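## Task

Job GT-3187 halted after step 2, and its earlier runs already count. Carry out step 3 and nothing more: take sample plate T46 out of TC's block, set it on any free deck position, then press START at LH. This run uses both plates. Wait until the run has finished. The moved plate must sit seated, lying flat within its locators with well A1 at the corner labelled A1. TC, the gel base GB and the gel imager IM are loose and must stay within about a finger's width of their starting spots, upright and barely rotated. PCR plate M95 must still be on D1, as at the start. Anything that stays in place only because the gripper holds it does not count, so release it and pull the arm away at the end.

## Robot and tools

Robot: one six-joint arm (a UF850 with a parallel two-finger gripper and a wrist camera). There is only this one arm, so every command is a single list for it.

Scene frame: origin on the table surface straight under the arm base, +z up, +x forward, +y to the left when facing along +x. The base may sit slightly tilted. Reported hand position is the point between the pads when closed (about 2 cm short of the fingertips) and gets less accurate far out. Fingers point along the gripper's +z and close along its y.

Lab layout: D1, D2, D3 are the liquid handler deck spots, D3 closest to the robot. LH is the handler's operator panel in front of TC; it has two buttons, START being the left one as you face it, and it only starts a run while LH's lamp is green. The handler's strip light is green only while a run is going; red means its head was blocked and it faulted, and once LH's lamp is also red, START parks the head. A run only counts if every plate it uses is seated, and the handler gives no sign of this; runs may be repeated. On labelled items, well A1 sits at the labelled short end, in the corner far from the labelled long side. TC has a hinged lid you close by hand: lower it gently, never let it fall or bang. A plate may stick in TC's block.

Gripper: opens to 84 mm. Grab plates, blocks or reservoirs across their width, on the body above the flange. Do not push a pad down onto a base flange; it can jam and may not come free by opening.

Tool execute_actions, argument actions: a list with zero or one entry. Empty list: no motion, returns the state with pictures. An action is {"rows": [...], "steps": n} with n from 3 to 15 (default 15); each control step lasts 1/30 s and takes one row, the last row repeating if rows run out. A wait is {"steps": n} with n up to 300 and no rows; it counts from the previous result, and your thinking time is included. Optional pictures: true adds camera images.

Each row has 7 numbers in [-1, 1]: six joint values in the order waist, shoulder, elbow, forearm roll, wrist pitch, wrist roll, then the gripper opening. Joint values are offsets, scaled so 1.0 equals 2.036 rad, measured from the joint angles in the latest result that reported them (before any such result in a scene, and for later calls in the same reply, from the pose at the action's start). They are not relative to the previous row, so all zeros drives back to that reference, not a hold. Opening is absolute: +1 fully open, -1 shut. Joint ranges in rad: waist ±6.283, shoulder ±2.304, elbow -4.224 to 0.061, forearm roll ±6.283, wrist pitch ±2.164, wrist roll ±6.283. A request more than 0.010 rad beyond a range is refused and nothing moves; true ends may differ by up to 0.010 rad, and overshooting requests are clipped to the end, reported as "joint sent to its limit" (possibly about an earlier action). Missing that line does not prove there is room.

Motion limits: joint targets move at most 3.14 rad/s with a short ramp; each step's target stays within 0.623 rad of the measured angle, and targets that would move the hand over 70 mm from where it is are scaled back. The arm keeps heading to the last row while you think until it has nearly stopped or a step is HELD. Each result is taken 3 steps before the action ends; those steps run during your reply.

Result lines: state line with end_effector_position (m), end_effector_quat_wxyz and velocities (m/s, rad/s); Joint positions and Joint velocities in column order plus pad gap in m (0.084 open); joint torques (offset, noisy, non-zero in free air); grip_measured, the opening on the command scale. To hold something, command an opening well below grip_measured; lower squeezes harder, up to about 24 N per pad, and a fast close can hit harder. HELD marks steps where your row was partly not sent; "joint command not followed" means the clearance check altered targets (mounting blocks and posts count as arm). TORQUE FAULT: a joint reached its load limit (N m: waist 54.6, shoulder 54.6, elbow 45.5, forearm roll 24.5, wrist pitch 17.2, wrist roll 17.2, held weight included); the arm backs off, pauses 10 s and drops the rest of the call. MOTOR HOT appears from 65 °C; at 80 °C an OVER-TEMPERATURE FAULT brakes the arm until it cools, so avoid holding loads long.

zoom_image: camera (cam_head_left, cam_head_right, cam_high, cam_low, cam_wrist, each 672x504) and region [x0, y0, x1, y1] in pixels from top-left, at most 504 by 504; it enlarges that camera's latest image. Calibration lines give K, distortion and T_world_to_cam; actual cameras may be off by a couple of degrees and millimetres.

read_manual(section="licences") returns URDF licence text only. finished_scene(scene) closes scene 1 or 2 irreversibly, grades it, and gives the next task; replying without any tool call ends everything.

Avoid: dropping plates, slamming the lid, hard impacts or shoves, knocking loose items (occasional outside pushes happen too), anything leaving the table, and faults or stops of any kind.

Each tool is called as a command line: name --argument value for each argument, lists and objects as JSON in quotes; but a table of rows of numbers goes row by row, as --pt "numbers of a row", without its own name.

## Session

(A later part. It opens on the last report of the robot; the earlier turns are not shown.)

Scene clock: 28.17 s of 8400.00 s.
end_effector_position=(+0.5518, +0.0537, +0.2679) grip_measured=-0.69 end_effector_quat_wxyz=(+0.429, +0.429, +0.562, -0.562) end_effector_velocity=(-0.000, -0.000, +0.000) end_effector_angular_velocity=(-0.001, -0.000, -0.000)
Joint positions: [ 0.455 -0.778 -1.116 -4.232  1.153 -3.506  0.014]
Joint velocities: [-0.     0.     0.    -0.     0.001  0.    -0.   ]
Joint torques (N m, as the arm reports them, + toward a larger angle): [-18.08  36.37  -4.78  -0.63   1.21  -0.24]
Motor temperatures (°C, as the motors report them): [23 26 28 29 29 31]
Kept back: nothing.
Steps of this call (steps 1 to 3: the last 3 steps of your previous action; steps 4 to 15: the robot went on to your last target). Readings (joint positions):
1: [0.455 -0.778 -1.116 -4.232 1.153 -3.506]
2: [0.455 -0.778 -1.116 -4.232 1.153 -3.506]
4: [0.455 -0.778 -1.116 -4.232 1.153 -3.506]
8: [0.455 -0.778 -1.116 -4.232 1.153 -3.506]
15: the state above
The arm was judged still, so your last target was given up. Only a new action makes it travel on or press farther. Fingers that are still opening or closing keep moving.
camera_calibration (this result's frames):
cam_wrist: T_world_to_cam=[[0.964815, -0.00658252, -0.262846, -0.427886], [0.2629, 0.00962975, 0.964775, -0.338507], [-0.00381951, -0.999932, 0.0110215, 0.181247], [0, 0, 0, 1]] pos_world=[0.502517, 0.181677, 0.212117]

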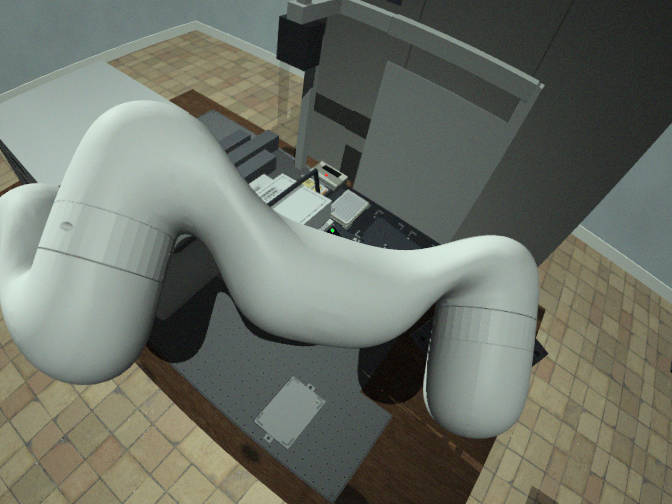

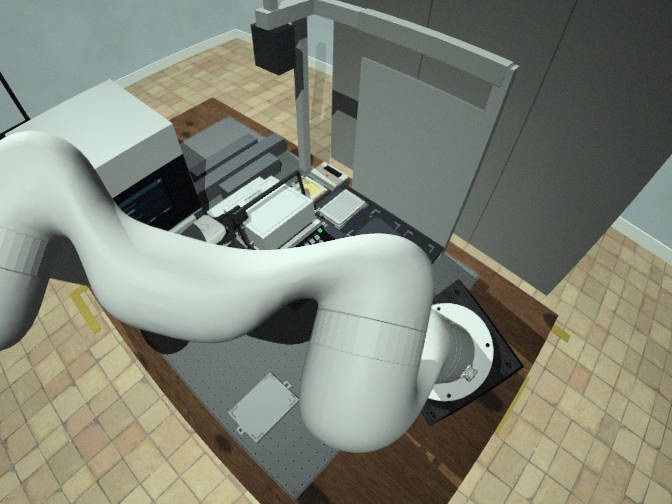

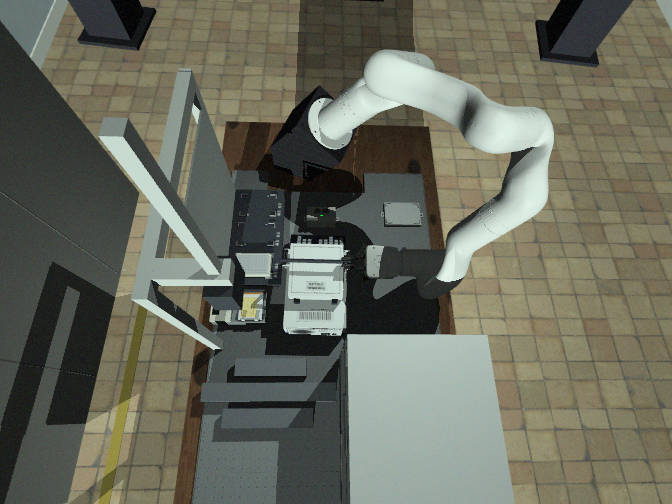

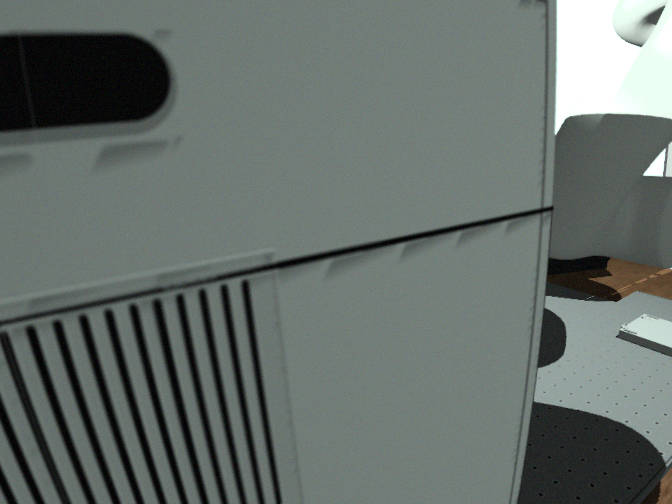

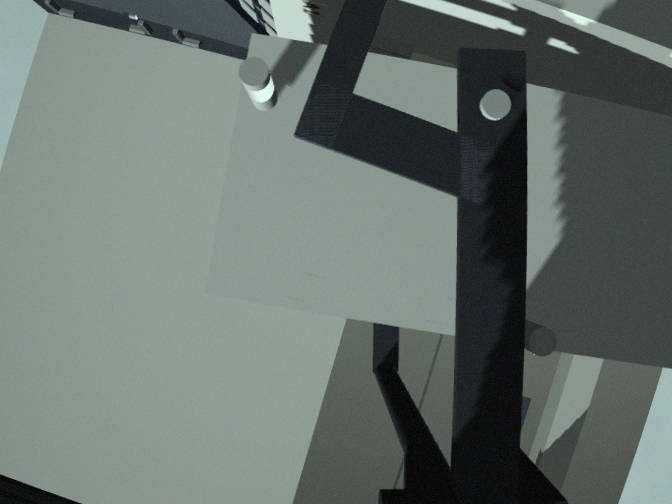

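execute_actions --actions '[{"rows":[[-0.0012,0.0003,-0.0022,-0.0002,0.0006,-0.011,-0.9],[-0.003,0.0006,-0.0052,-0.0005,0.0014,-0.026,-0.9],[-0.005,0.001,-0.0087,-0.0008,0.0024,-0.044,-0.9],[-0.0074,0.0015,-0.0128,-0.0012,0.0036,-0.066,-0.9],[-0.0099,0.002,-0.0169,-0.0016,0.0048,-0.088,-0.9],[-0.0124,0.0025,-0.0209,-0.002,0.006,-0.11,-0.9],[-0.0149,0.003,-0.0248,-0.0025,0.0071,-0.131,-0.9],[-0.0174,0.0036,-0.0285,-0.0029,0.0083,-0.153,-0.9],[-0.0198,0.0041,-0.0322,-0.0033,0.0095,-0.175,-0.9],[-0.0218,0.0045,-0.0351,-0.0036,0.0105,-0.193,-0.9],[-0.0236,0.0048,-0.0375,-0.0039,0.0113,-0.208,-0.9],[-0.0248,0.0051,-0.0393,-0.0041,0.0119,-0.2191,-0.9]],"steps":15}]'

execute_actions --actions '[{"steps":12}]' --pictures true

Scene clock: 29.73 s of 8400.00 s.
end_effector_position=(+0.5752, +0.0533, +0.2829) grip_measured=-0.69 end_effector_quat_wxyz=(+0.374, +0.373, +0.598, -0.602) end_effector_velocity=(+0.113, -0.002, +0.066) end_effector_angular_velocity=(+0.012, +0.884, +0.003)
Joint positions: [ 0.427 -0.772 -1.16  -4.236  1.172 -3.75   0.014]
Joint velocities: [-0.13   0.028 -0.21  -0.029  0.054 -1.135  0.   ]
Joint torques (N m, as the arm reports them, + toward a larger angle): [-15.16  34.17 -13.57  -5.37  -2.45  -0.41]
Motor temperatures (°C, as the motors report them): [23 26 28 29 29 31]
Steps of this call (steps 1 to 35: nothing new was sent; steps 36 to 47: the first 12 steps of this action). Readings (joint positions):
36: [0.455 -0.778 -1.116 -4.232 1.153 -3.506]
37: [0.454 -0.778 -1.117 -4.232 1.153 -3.508]
39: [0.453 -0.778 -1.119 -4.232 1.153 -3.523]
43: [0.443 -0.776 -1.134 -4.233 1.162 -3.609]
47: the state above

Scene clock: 30.13 s of 8400.00 s.
end_effector_position=(+0.5945, +0.0528, +0.2926) grip_measured=-0.69 end_effector_quat_wxyz=(+0.326, +0.326, +0.628, -0.627) end_effector_velocity=(+0.003, -0.001, +0.002) end_effector_angular_velocity=(+0.001, +0.041, -0.002)
Joint positions: [ 0.405 -0.768 -1.196 -4.241  1.174 -3.946  0.014]
Joint velocities: [-0.006  0.001 -0.007  0.     0.    -0.05   0.   ]
Joint torques (N m, as the arm reports them, + toward a larger angle): [-17.38  33.84  -7.12  -1.88  -0.14   0.08]
Motor temperatures (°C, as the motors report them): [23 26 28 29 29 31]
Kept back: nothing.
Steps of this call (steps 1 to 3: the last 3 steps of your previous action; steps 4 to 12: the robot went on to your last target). Readings (joint positions):
1: [0.422 -0.771 -1.167 -4.237 1.174 -3.788]
2: [0.418 -0.770 -1.174 -4.238 1.175 -3.823]
4: [0.412 -0.769 -1.185 -4.240 1.175 -3.881]
8: [0.406 -0.768 -1.194 -4.241 1.174 -3.933]
12: the state above
camera_calibration (this result's frames):
cam_wrist: T_world_to_cam=[[0.81928, -0.00429306, -0.573377, -0.285288], [0.573392, 0.0079395, 0.819243, -0.515501], [0.00103527, -0.999959, 0.00896629, 0.177973], [0, 0, 0, 1]] pos_world=[0.529131, 0.180833, 0.257147]

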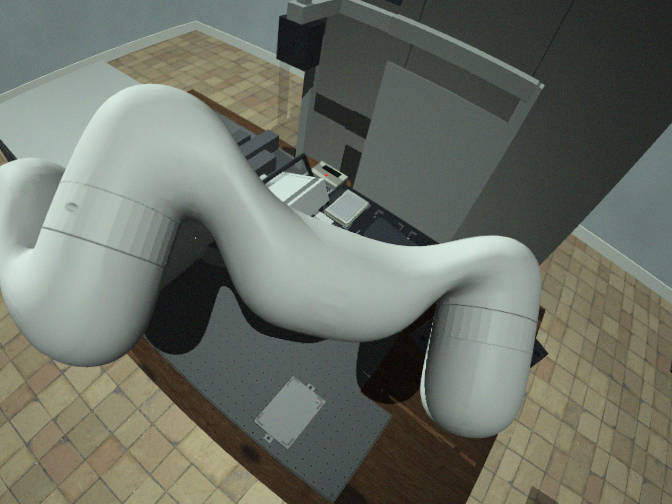

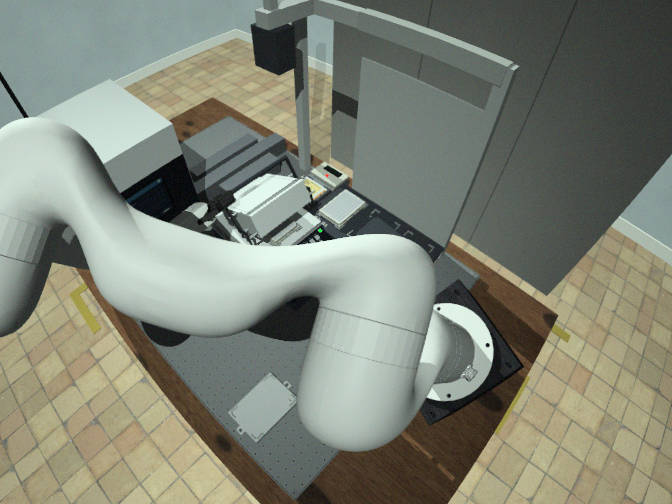

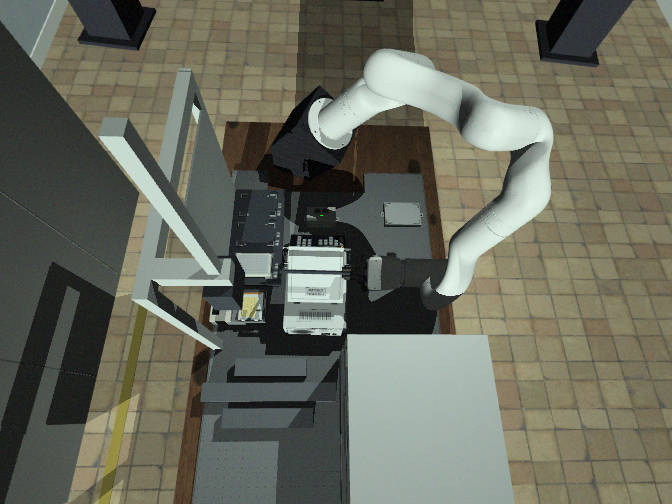

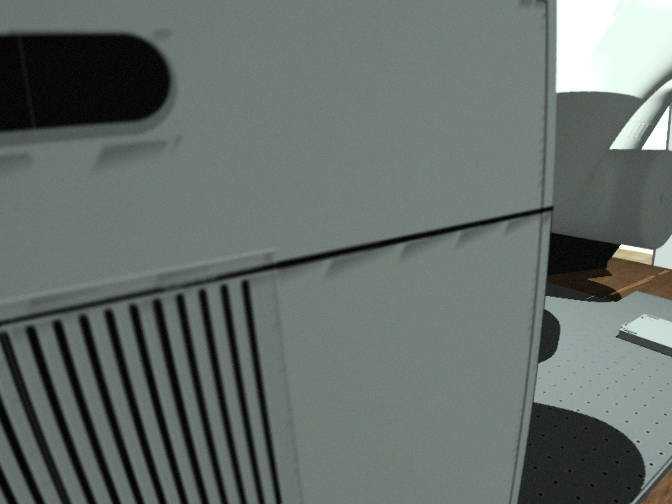

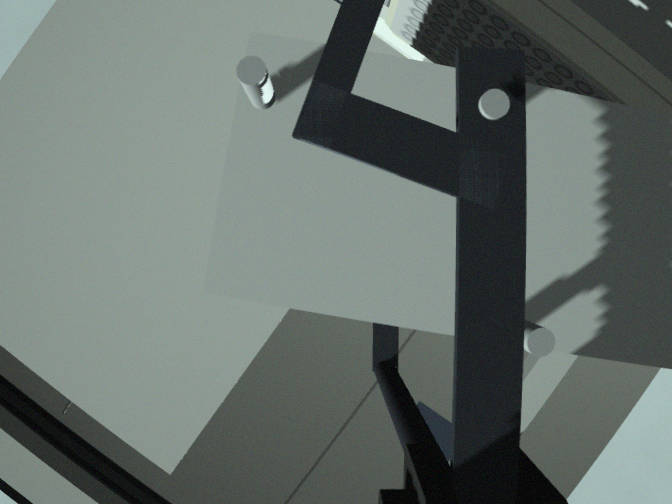

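zoom_image --camera "cam_high" --region '[270, 200, 510, 380]'

Region (270, 200, 510, 380) of cam_high's 672x504 image, scaled by 2.100, with more detail than that image has; it fills the top 378 rows of this view, and the rest is white.

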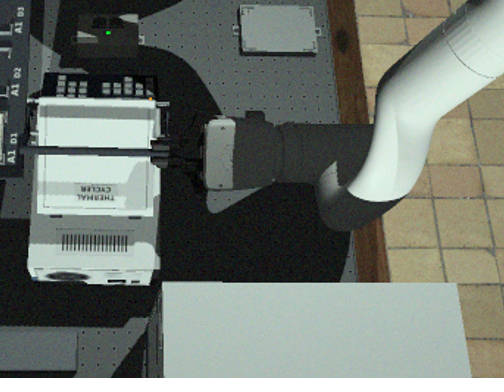

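execute_actions --actions '[{"rows":[[-0.001,0.0015,0,-0.0002,0.0015,-0.002,-0.9],[-0.0023,0.0036,0,-0.0006,0.002,-0.001,-0.9],[-0.0039,0.006,0.0001,-0.0009,0.0025,0,-0.9],[-0.0058,0.009,0.0001,-0.0014,0.003,0.0015,-0.9],[-0.0078,0.012,0.0002,-0.0018,0.0036,0.003,-0.9],[-0.0097,0.015,0.0002,-0.0023,0.0042,0.0045,-0.9],[-0.0116,0.018,0.0002,-0.0028,0.0048,0.006,-0.9],[-0.0136,0.021,0.0003,-0.0032,0.0054,0.0073,-0.9],[-0.0155,0.0238,0.0003,-0.0037,0.006,0.0086,-0.9],[-0.0171,0.0262,0.0004,-0.004,0.0065,0.0096,-0.9],[-0.0184,0.0283,0.0004,-0.0044,0.0069,0.0105,-0.9],[-0.0194,0.0298,0.0004,-0.0046,0.0072,0.0111,-0.9]],"steps":15}]'

execute_actions --actions '[{"steps":10}]' --pictures true

Scene clock: 34.77 s of 8400.00 s.
end_effector_position=(+0.6049, +0.0524, +0.3168) grip_measured=-0.69 end_effector_quat_wxyz=(+0.343, +0.343, +0.618, -0.619) end_effector_velocity=(+0.045, -0.001, +0.101) end_effector_angular_velocity=(-0.002, -0.248, -0.001)
Joint positions: [ 0.38  -0.731 -1.195 -4.247  1.185 -3.935  0.014]
Joint velocities: [-0.103  0.157 -0.001 -0.026  0.032  0.073  0.   ]
Joint torques (N m, as the arm reports them, + toward a larger angle): [-15.97  36.29  -9.66  -3.15   2.28  -0.19]
Motor temperatures (°C, as the motors report them): [23 26 28 29 29 31]
Steps of this call (steps 1 to 30: the robot went on to your last target; steps 31 to 90: nothing new was sent; then 1.23 s passed at rest; steps 91 to 102: the first 12 steps of this action). Readings (joint positions):
91: [0.404 -0.768 -1.196 -4.241 1.177 -3.952]
92: [0.404 -0.768 -1.196 -4.241 1.177 -3.952]
94: [0.403 -0.765 -1.196 -4.241 1.177 -3.951]
98: [0.394 -0.752 -1.195 -4.243 1.180 -3.944]
102: the state above

Scene clock: 35.10 s of 8400.00 s.
end_effector_position=(+0.6112, +0.0524, +0.3311) grip_measured=-0.69 end_effector_quat_wxyz=(+0.354, +0.353, +0.612, -0.613) end_effector_velocity=(+0.002, +0.000, +0.006) end_effector_angular_velocity=(-0.001, -0.013, +0.000)
Joint positions: [ 0.366 -0.709 -1.196 -4.25   1.189 -3.924  0.014]
Joint velocities: [-0.005  0.01   0.001 -0.001  0.002  0.003  0.   ]
Joint torques (N m, as the arm reports them, + toward a larger angle): [-17.93  40.19  -8.89  -0.59   2.5   -0.45]
Motor temperatures (°C, as the motors report them): [23 26 28 29 29 31]
Kept back: nothing.
Steps of this call (steps 1 to 3: the last 3 steps of your previous action; steps 4 to 10: the robot went on to your last target). Readings (joint positions):
1: [0.377 -0.726 -1.195 -4.247 1.186 -3.932]
2: [0.374 -0.721 -1.196 -4.248 1.186 -3.930]
4: [0.370 -0.715 -1.196 -4.249 1.188 -3.927]
8: [0.367 -0.710 -1.196 -4.250 1.188 -3.924]
10: the state above
camera_calibration (this result's frames):
cam_wrist: T_world_to_cam=[[0.866495, -0.00677634, -0.49914, -0.330283], [0.499185, 0.00946336, 0.866444, -0.526932], [-0.00114778, -0.999932, 0.0115826, 0.17775], [0, 0, 0, 1]] pos_world=[0.549429, 0.180486, 0.289641]

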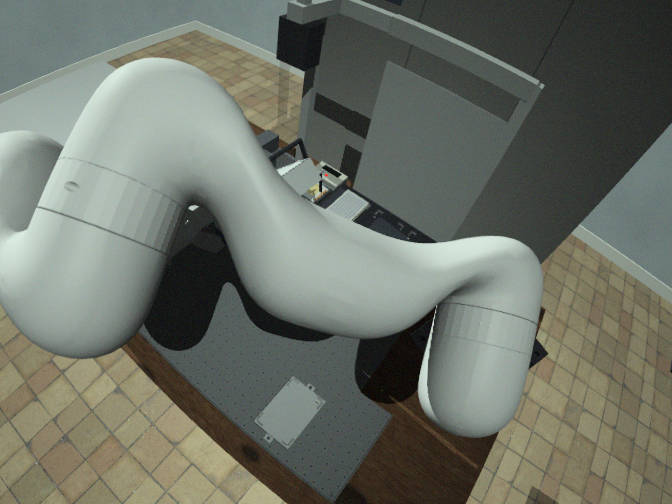

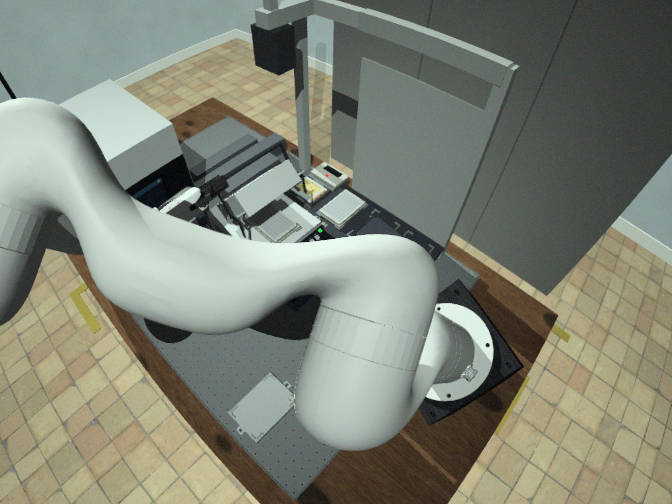

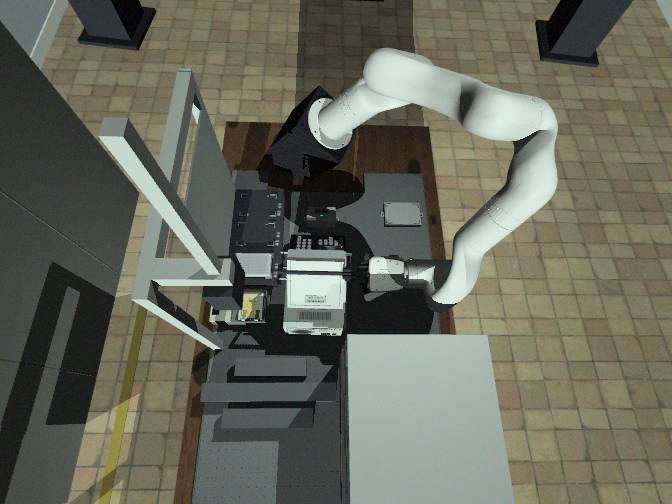

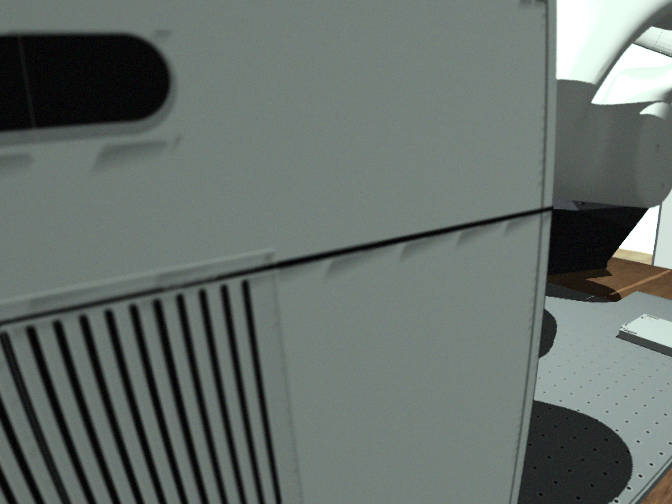

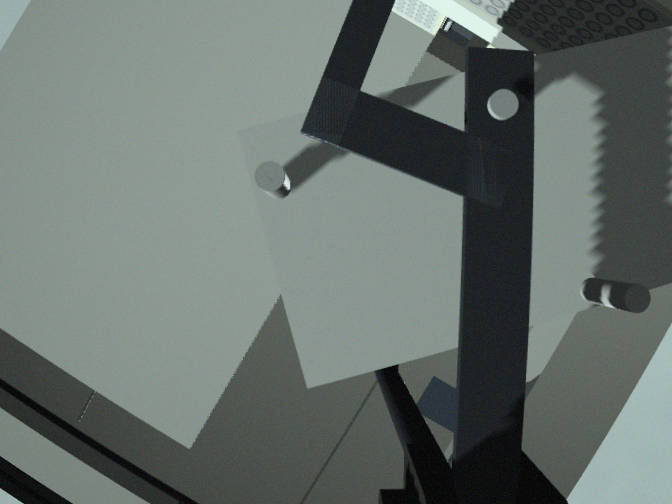

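execute_actions --actions '[{"rows":[[-0.0008,0.001,-0.0009,-0.0001,0.0003,0.0015,-0.9],[-0.0019,0.0019,-0.002,-0.0003,0.0007,0.0036,-0.9],[-0.0031,0.003,-0.0033,-0.0005,0.0011,0.0059,-0.9],[-0.0047,0.0042,-0.005,-0.0008,0.0017,0.0089,-0.9],[-0.0062,0.0054,-0.0066,-0.001,0.0022,0.0118,-0.9],[-0.0078,0.0065,-0.0083,-0.0013,0.0028,0.0148,-0.9],[-0.0093,0.0076,-0.0101,-0.0015,0.0033,0.0178,-0.9],[-0.0109,0.0086,-0.0119,-0.0018,0.0039,0.0207,-0.9],[-0.0124,0.0095,-0.0137,-0.002,0.0044,0.0237,-0.9],[-0.0136,0.0102,-0.0151,-0.0022,0.0048,0.026,-0.9],[-0.0147,0.0108,-0.0164,-0.0024,0.0052,0.0281,-0.9],[-0.0155,0.0112,-0.0173,-0.0025,0.0055,0.0296,-0.9]],"steps":15}]'

execute_actions --actions '[{"steps":10}]' --pictures true

Scene clock: 36.43 s of 8400.00 s.
end_effector_position=(+0.6244, +0.0524, +0.3471) grip_measured=-0.69 end_effector_quat_wxyz=(+0.377, +0.376, +0.598, -0.599) end_effector_velocity=(+0.056, -0.001, +0.065) end_effector_angular_velocity=(+0.000, -0.315, +0.005)
Joint positions: [ 0.347 -0.693 -1.217 -4.253  1.196 -3.887  0.014]
Joint velocities: [-0.081  0.054 -0.095 -0.015  0.028  0.154  0.   ]
Joint torques (N m, as the arm reports them, + toward a larger angle): [-18.05  44.28  -9.58  -1.42   2.18  -0.26]
Motor temperatures (°C, as the motors report them): [23 26 28 29 29 31]
Steps of this call (steps 1 to 28: the robot went on to your last target; steps 29 to 40: the first 12 steps of this action). Readings (joint positions):
29: [0.365 -0.707 -1.195 -4.250 1.189 -3.924]
30: [0.365 -0.707 -1.196 -4.250 1.189 -3.924]
32: [0.364 -0.707 -1.197 -4.251 1.189 -3.921]
36: [0.357 -0.701 -1.204 -4.252 1.192 -3.908]
40: the state above

Scene clock: 36.77 s of 8400.00 s.
end_effector_position=(+0.6324, +0.0522, +0.3561) grip_measured=-0.69 end_effector_quat_wxyz=(+0.390, +0.390, +0.590, -0.590) end_effector_velocity=(+0.004, +0.000, +0.003) end_effector_angular_velocity=(+0.002, -0.020, +0.001)
Joint positions: [ 0.335 -0.686 -1.23  -4.256  1.2   -3.865  0.014]
Joint velocities: [-0.005  0.003 -0.007 -0.001 -0.     0.01   0.   ]
Joint torques (N m, as the arm reports them, + toward a larger angle): [-16.97  36.18 -10.35  -1.92   2.34  -0.3 ]
Motor temperatures (°C, as the motors report them): [23 26 28 29 29 31]
Kept back: nothing.
Steps of this call (steps 1 to 3: the last 3 steps of your previous action; steps 4 to 10: the robot went on to your last target). Readings (joint positions):
1: [0.344 -0.692 -1.220 -4.254 1.197 -3.882]
2: [0.342 -0.690 -1.222 -4.254 1.198 -3.878]
4: [0.338 -0.688 -1.227 -4.255 1.199 -3.872]
8: [0.336 -0.686 -1.230 -4.256 1.199 -3.866]
10: the state above
camera_calibration (this result's frames):
cam_wrist: T_world_to_cam=[[0.920547, -0.00534932, -0.390596, -0.409058], [0.390631, 0.00965741, 0.920497, -0.509867], [-0.00115189, -0.999939, 0.0109797, 0.177473], [0, 0, 0, 1]] pos_world=[0.575931, 0.180198, 0.307606]

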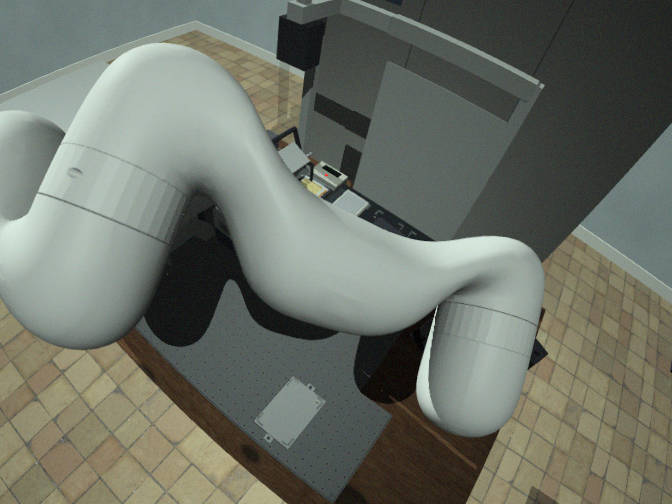

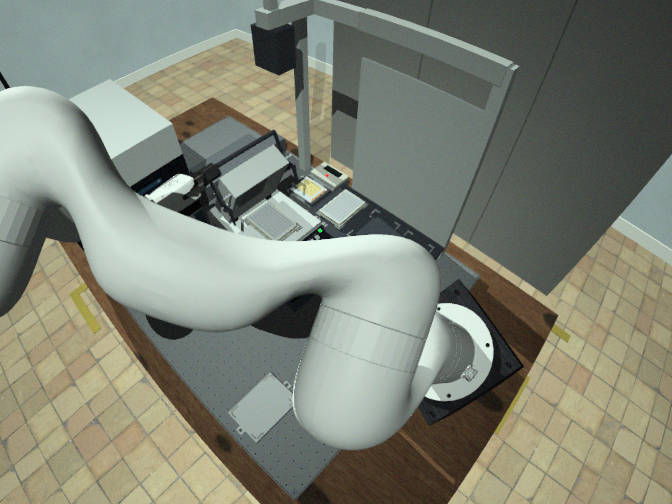

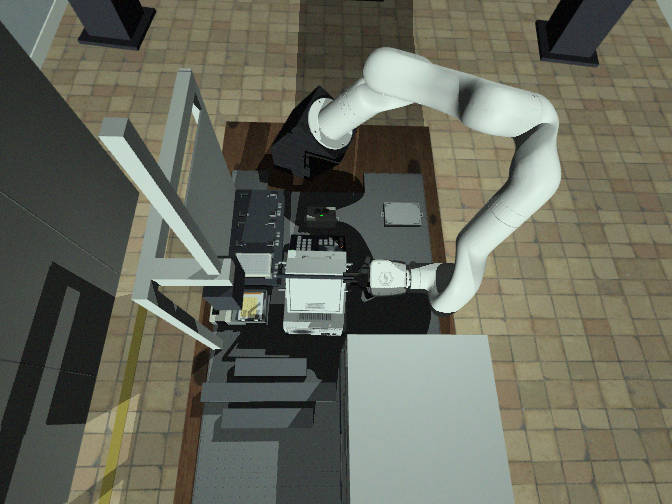

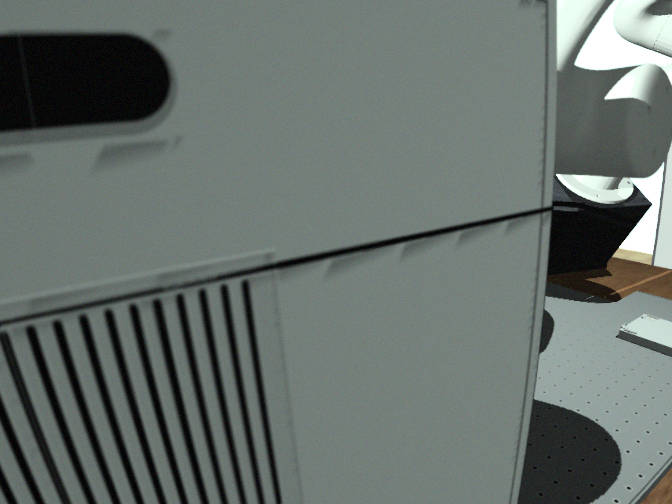

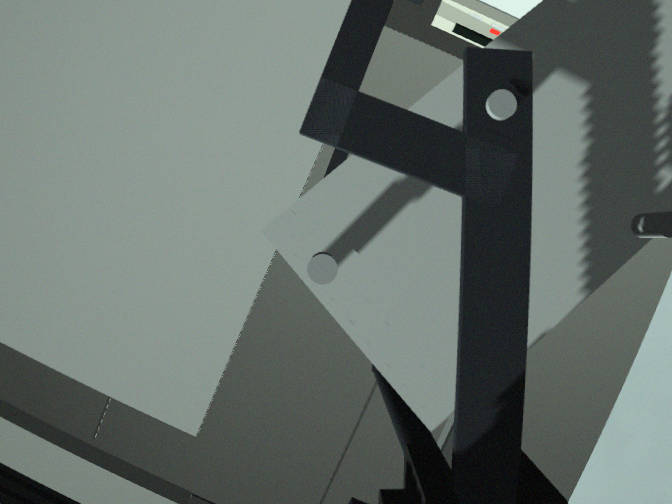

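execute_actions --actions '[{"rows":[[-0.0006,-0.0007,-0.0026,0.0001,0.0004,-0.0003,-0.9],[-0.0014,-0.0016,-0.0058,0.0002,0.0009,-0.0007,-0.9],[-0.0024,-0.0028,-0.0095,0.0003,0.0015,-0.0012,-0.9],[-0.0036,-0.0043,-0.014,0.0005,0.0023,-0.0019,-0.9],[-0.0048,-0.0058,-0.0187,0.0006,0.003,-0.0025,-0.9],[-0.006,-0.0074,-0.0234,0.0008,0.0038,-0.0031,-0.9],[-0.0071,-0.0091,-0.0282,0.0009,0.0045,-0.0037,-0.9],[-0.0083,-0.0109,-0.033,0.001,0.0053,-0.0043,-0.9],[-0.0095,-0.0128,-0.0379,0.0012,0.006,-0.005,-0.9],[-0.0105,-0.0143,-0.0418,0.0013,0.0066,-0.0055,-0.9],[-0.0113,-0.0157,-0.0452,0.0014,0.0071,-0.0059,-0.9],[-0.0119,-0.0167,-0.0477,0.0015,0.0075,-0.0062,-0.9]],"steps":15}]'

execute_actions --actions '[{"steps":10}]' --pictures true

Scene clock: 37.63 s of 8400.00 s.
end_effector_position=(+0.6525, +0.0520, +0.3624) grip_measured=-0.69 end_effector_quat_wxyz=(+0.400, +0.399, +0.583, -0.584) end_effector_velocity=(+0.087, -0.002, +0.024) end_effector_angular_velocity=(-0.001, -0.141, +0.003)
Joint positions: [ 0.32  -0.705 -1.289 -4.254  1.211 -3.873  0.014]
Joint velocities: [-0.063 -0.09  -0.255  0.005  0.043 -0.033  0.001]
Joint torques (N m, as the arm reports them, + toward a larger angle): [-12.72  38.88 -11.74   0.15   0.26  -0.15]
Motor temperatures (°C, as the motors report them): [23 26 28 29 29 31]
Steps of this call (steps 1 to 14: the robot went on to your last target; steps 15 to 26: the first 12 steps of this action). Readings (joint positions):
15: [0.335 -0.686 -1.231 -4.256 1.200 -3.864]
16: [0.335 -0.686 -1.231 -4.256 1.200 -3.864]
18: [0.334 -0.687 -1.235 -4.255 1.201 -3.865]
22: [0.328 -0.694 -1.256 -4.255 1.205 -3.868]
26: the state above

Scene clock: 37.97 s of 8400.00 s.
end_effector_position=(+0.6653, +0.0517, +0.3655) grip_measured=-0.69 end_effector_quat_wxyz=(+0.406, +0.405, +0.579, -0.579) end_effector_velocity=(+0.005, -0.001, -0.000) end_effector_angular_velocity=(+0.004, -0.008, -0.001)
Joint positions: [ 0.311 -0.719 -1.326 -4.253  1.217 -3.877  0.014]
Joint velocities: [-0.005 -0.008 -0.016  0.002 -0.002 -0.002  0.   ]
Joint torques (N m, as the arm reports them, + toward a larger angle): [-13.86  33.45  -9.28   1.17  -0.72   0.43]
Motor temperatures (°C, as the motors report them): [23 26 28 29 29 31]
Kept back: nothing.
Steps of this call (steps 1 to 3: the last 3 steps of your previous action; steps 4 to 10: the robot went on to your last target). Readings (joint positions):
1: [0.318 -0.708 -1.297 -4.254 1.213 -3.874]
2: [0.316 -0.711 -1.304 -4.253 1.214 -3.875]
4: [0.314 -0.715 -1.315 -4.253 1.216 -3.876]
8: [0.312 -0.718 -1.325 -4.253 1.217 -3.877]
10: the state above
camera_calibration (this result's frames):
cam_wrist: T_world_to_cam=[[0.940214, -0.00512995, -0.340546, -0.466996], [0.340583, 0.0108125, 0.940152, -0.505284], [-0.00114076, -0.999928, 0.0119133, 0.176531], [0, 0, 0, 1]] pos_world=[0.611368, 0.179586, 0.313907]

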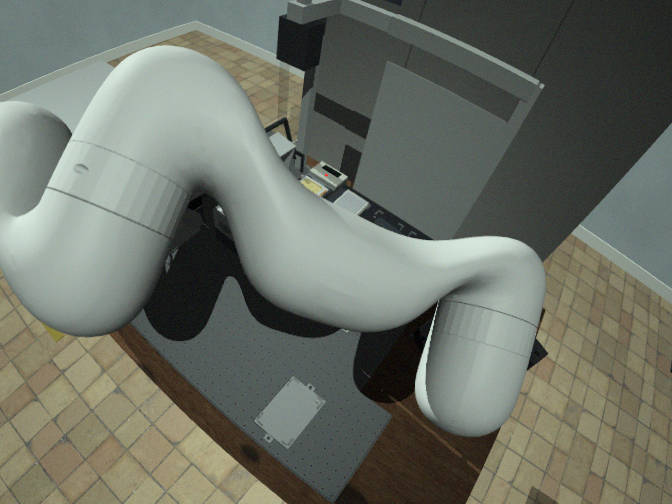

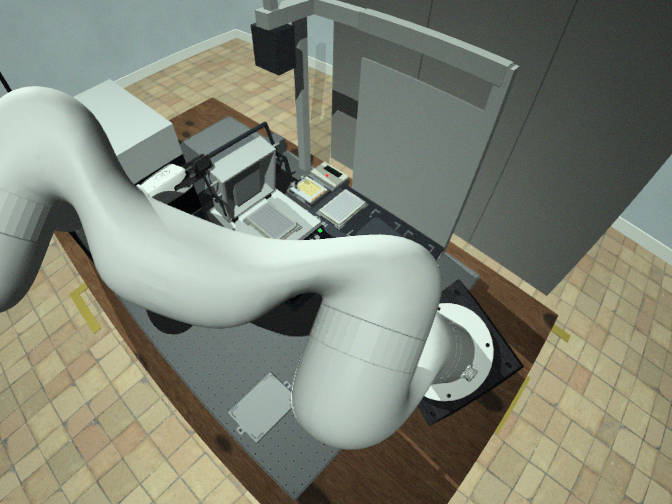

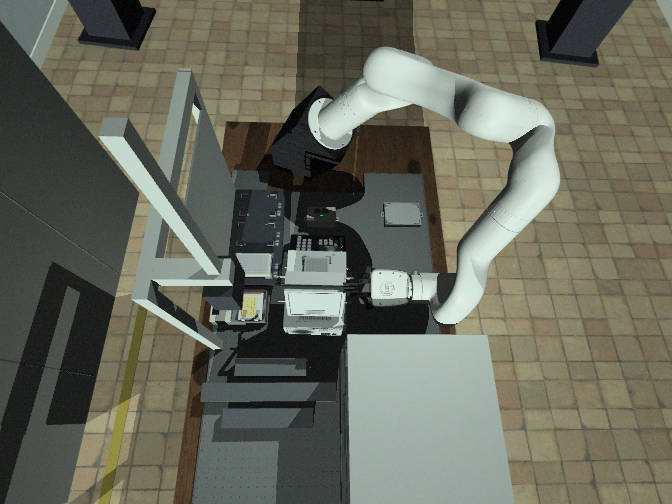

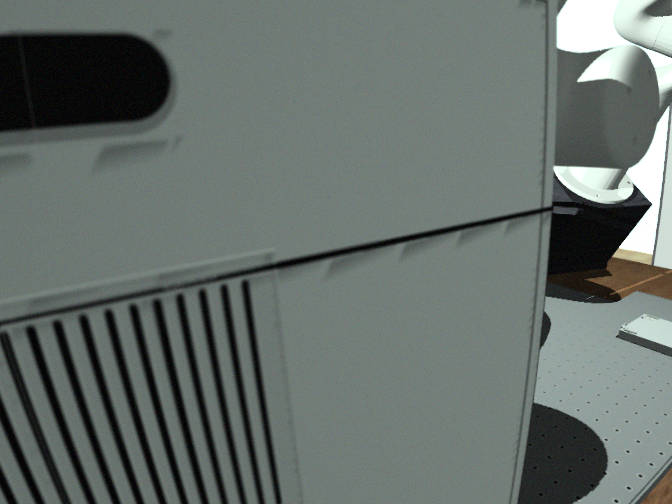

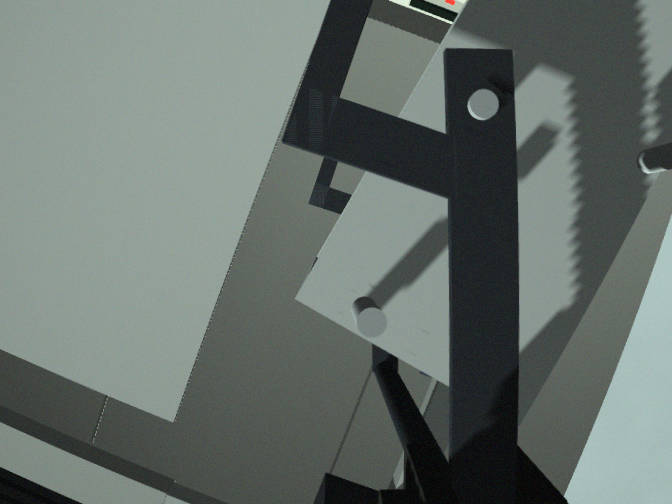

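execute_actions --actions '[{"rows":[[0.0006,-0.0025,-0.0016,-0.003,0.004,0.0025,-0.8],[0.0014,-0.0062,-0.004,-0.0074,0.01,0.0063,-0.8],[0.0024,-0.0106,-0.0067,-0.0126,0.017,0.0106,-0.8],[0.0035,-0.0156,-0.0099,-0.0186,0.025,0.0156,-0.8],[0.0046,-0.0206,-0.013,-0.0245,0.033,0.0206,-0.8],[0.0059,-0.0262,-0.0166,-0.0312,0.042,0.0263,-0.8],[0.007,-0.0312,-0.0198,-0.0372,0.05,0.0313,-0.8],[0.0081,-0.0361,-0.0229,-0.0431,0.058,0.0363,-0.8],[0.0094,-0.0417,-0.0265,-0.0498,0.067,0.0419,-0.8],[0.0105,-0.0467,-0.0296,-0.0557,0.0755,0.0469,-0.8],[0.0116,-0.0517,-0.0328,-0.0617,0.0835,0.0519,-0.8],[0.0126,-0.0561,-0.0356,-0.0669,0.0905,0.0563,-0.8],[0.0133,-0.0592,-0.0375,-0.0706,0.0956,0.0594,-0.8],[0.0138,-0.0614,-0.0389,-0.0732,0.099,0.0616,-0.8],[0.014,-0.0623,-0.0395,-0.0743,0.1006,0.0625,-0.8]],"steps":15}]'

execute_actions --actions '[{"steps":12}]' --pictures true

Scene clock: 40.27 s of 8400.00 s.
end_effector_position=(+0.6766, +0.0502, +0.3661) grip_measured=-0.68 end_effector_quat_wxyz=(-0.445, -0.373, -0.547, +0.603) end_effector_velocity=(+0.053, -0.002, +0.008) end_effector_angular_velocity=(-0.576, -0.081, +0.189)
Joint positions: [ 0.326 -0.782 -1.366 -4.328  1.316 -3.814  0.014]
Joint velocities: [ 0.062 -0.289 -0.183 -0.349  0.479  0.291  0.001]
Joint torques (N m, as the arm reports them, + toward a larger angle): [-22.68  31.18  -4.9    1.11  -1.18  -0.05]
Motor temperatures (°C, as the motors report them): [23 26 28 29 30 31]
Steps of this call (steps 1 to 30: the robot went on to your last target; steps 31 to 57: nothing new was sent; steps 58 to 69: the first 12 steps of this action). Readings (joint positions):
58: [0.311 -0.720 -1.328 -4.253 1.216 -3.877]
59: [0.311 -0.720 -1.328 -4.253 1.217 -3.877]
61: [0.312 -0.724 -1.330 -4.258 1.223 -3.873]
65: [0.318 -0.747 -1.344 -4.285 1.258 -3.850]
69: the state above

Scene clock: 40.67 s of 8400.00 s.
end_effector_position=(+0.6874, +0.0509, +0.3665) grip_measured=-0.67 end_effector_quat_wxyz=(+0.485, +0.339, +0.514, -0.621) end_effector_velocity=(+0.005, +0.001, -0.001) end_effector_angular_velocity=(-0.035, -0.008, +0.021)
Joint positions: [ 0.339 -0.844 -1.404 -4.401  1.417 -3.752  0.015]
Joint velocities: [ 0.005 -0.02  -0.014 -0.025  0.029  0.021  0.001]
Joint torques (N m, as the arm reports them, + toward a larger angle): [-16.87  37.55  -9.75  -1.81  -0.55  -0.28]
Motor temperatures (°C, as the motors report them): [23 26 28 29 30 31]
Kept back: nothing.
Steps of this call (steps 1 to 3: the last 3 steps of your previous action; steps 4 to 12: the robot went on to your last target). Readings (joint positions):
1: [0.328 -0.792 -1.373 -4.340 1.332 -3.804]
2: [0.330 -0.802 -1.379 -4.351 1.348 -3.794]
4: [0.334 -0.819 -1.389 -4.372 1.377 -3.777]
8: [0.338 -0.838 -1.401 -4.394 1.408 -3.758]
12: the state above
camera_calibration (this result's frames):
cam_wrist: T_world_to_cam=[[0.951561, -0.00698352, -0.307382, -0.507383], [0.298389, 0.262042, 0.917768, -0.489308], [0.0741378, -0.965031, 0.251433, 0.0344606], [0, 0, 0, 1]] pos_world=[0.626255, 0.157932, 0.284447]

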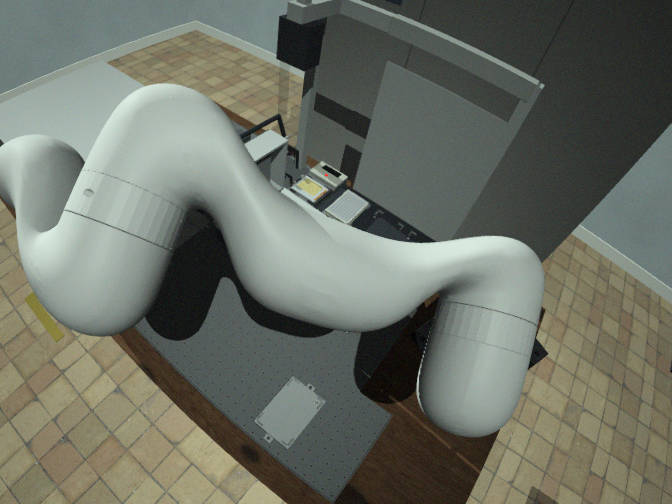

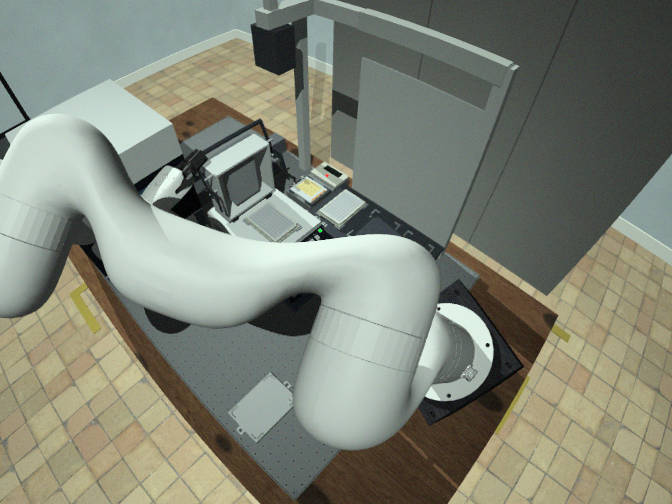

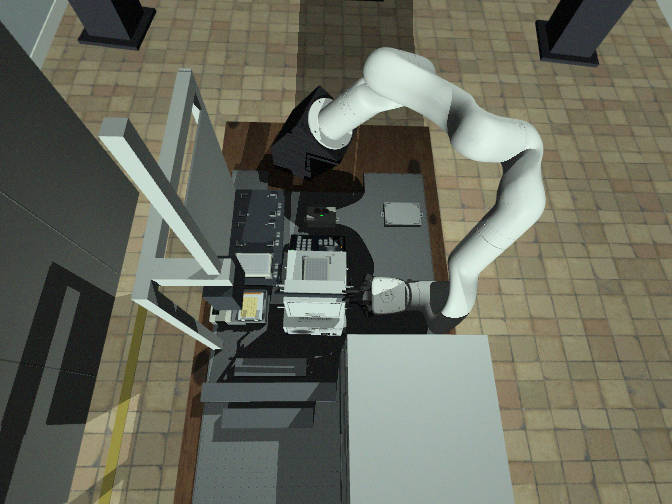

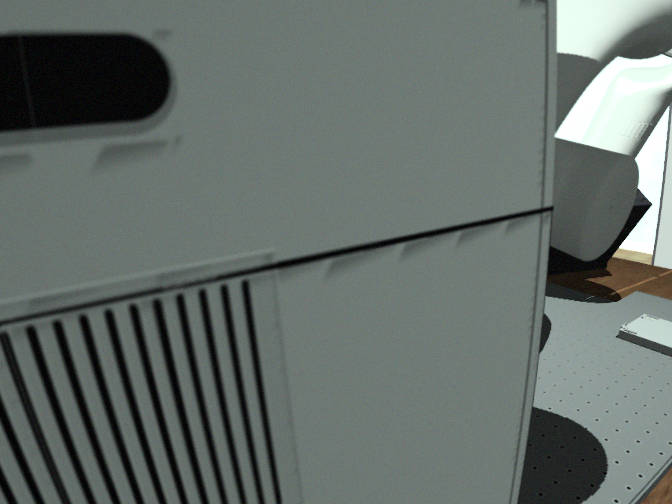

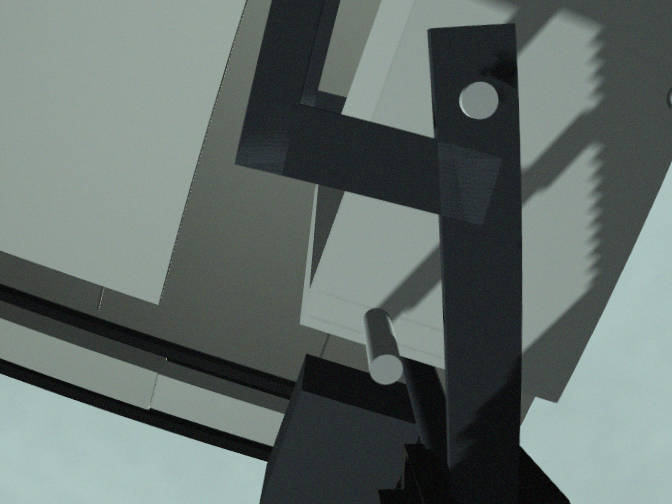

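execute_actions --actions '[{"rows":[[0.0002,-0.0009,-0.0012,-0.0016,0.0024,0.0011,-0.6],[0.0002,-0.0009,-0.0012,-0.0016,0.0024,0.0011,-0.55],[0.0002,-0.0009,-0.0012,-0.0016,0.0024,0.0011,-0.5],[0.0002,-0.0009,-0.0012,-0.0016,0.0024,0.0011,-0.45],[0.0002,-0.0009,-0.0012,-0.0016,0.0024,0.0011,-0.4]],"steps":15}]' --pictures true

Scene clock: 41.33 s of 8400.00 s.
end_effector_position=(+0.6885, +0.0514, +0.3670) grip_measured=-0.42 end_effector_quat_wxyz=(+0.487, +0.338, +0.513, -0.621) end_effector_velocity=(-0.001, +0.000, +0.002) end_effector_angular_velocity=(-0.005, +0.001, -0.003)
Joint positions: [ 0.339 -0.846 -1.407 -4.404  1.421 -3.75   0.026]
Joint velocities: [-0.     0.001  0.001  0.001  0.005 -0.002  0.002]
Joint torques (N m, as the arm reports them, + toward a larger angle): [-15.91  36.3  -10.71  -1.59   0.98  -0.32]
Motor temperatures (°C, as the motors report them): [23 26 28 29 30 31]
Steps of this call (steps 1 to 8: the robot went on to your last target; steps 9 to 20: the first 12 steps of this action). Readings (joint positions):
9: [0.340 -0.846 -1.406 -4.404 1.420 -3.750]
10: [0.340 -0.846 -1.406 -4.404 1.420 -3.750]
12: [0.340 -0.846 -1.406 -4.404 1.419 -3.749]
16: [0.339 -0.846 -1.407 -4.404 1.420 -3.749]
20: the state above
camera_calibration (this result's frames):
cam_wrist: T_world_to_cam=[[0.952265, -0.00552866, -0.305222, -0.509576], [0.295537, 0.267183, 0.917208, -0.488339], [0.0764793, -0.96363, 0.256063, 0.0313049], [0, 0, 0, 1]] pos_world=[0.627179, 0.157825, 0.284359]

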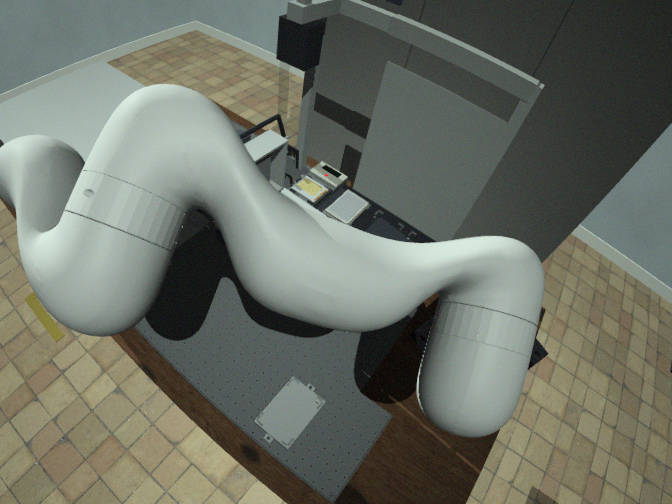

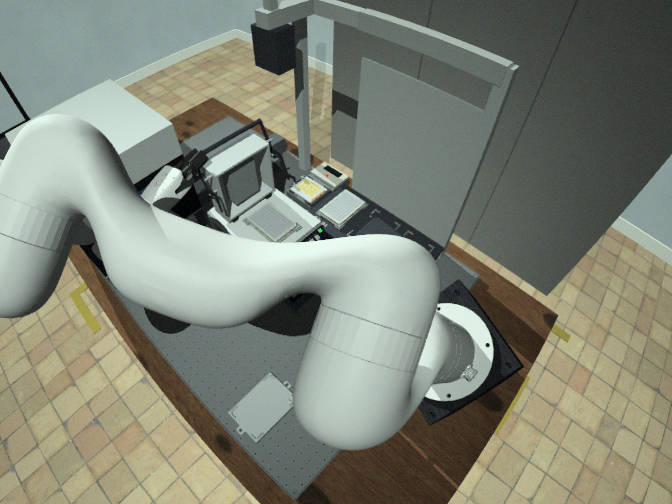

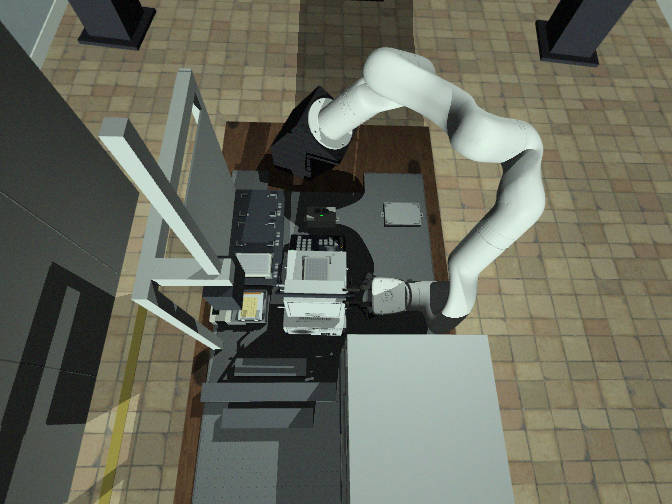

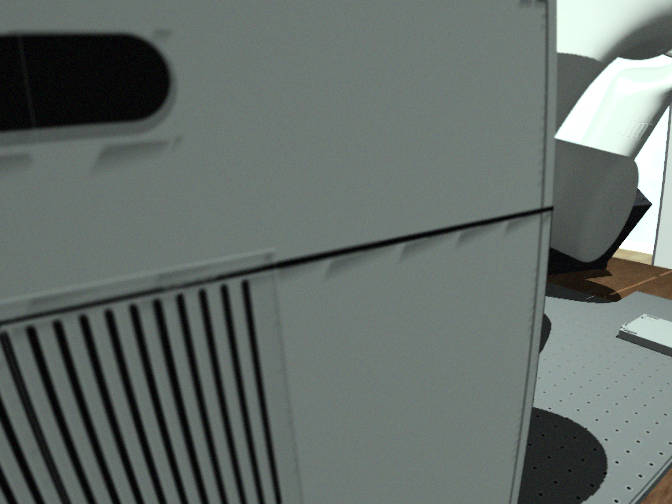

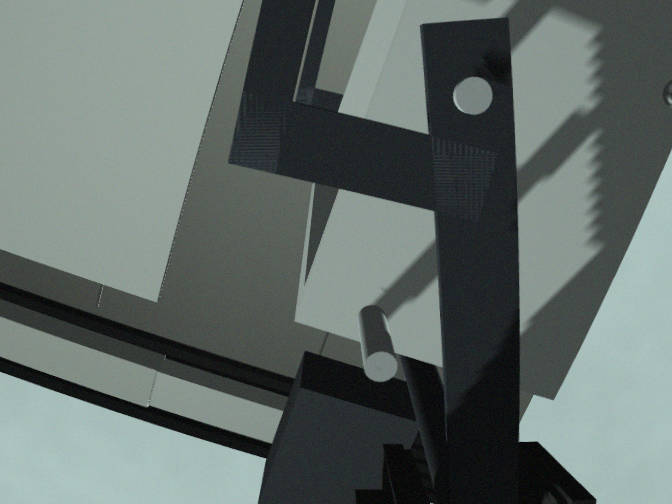

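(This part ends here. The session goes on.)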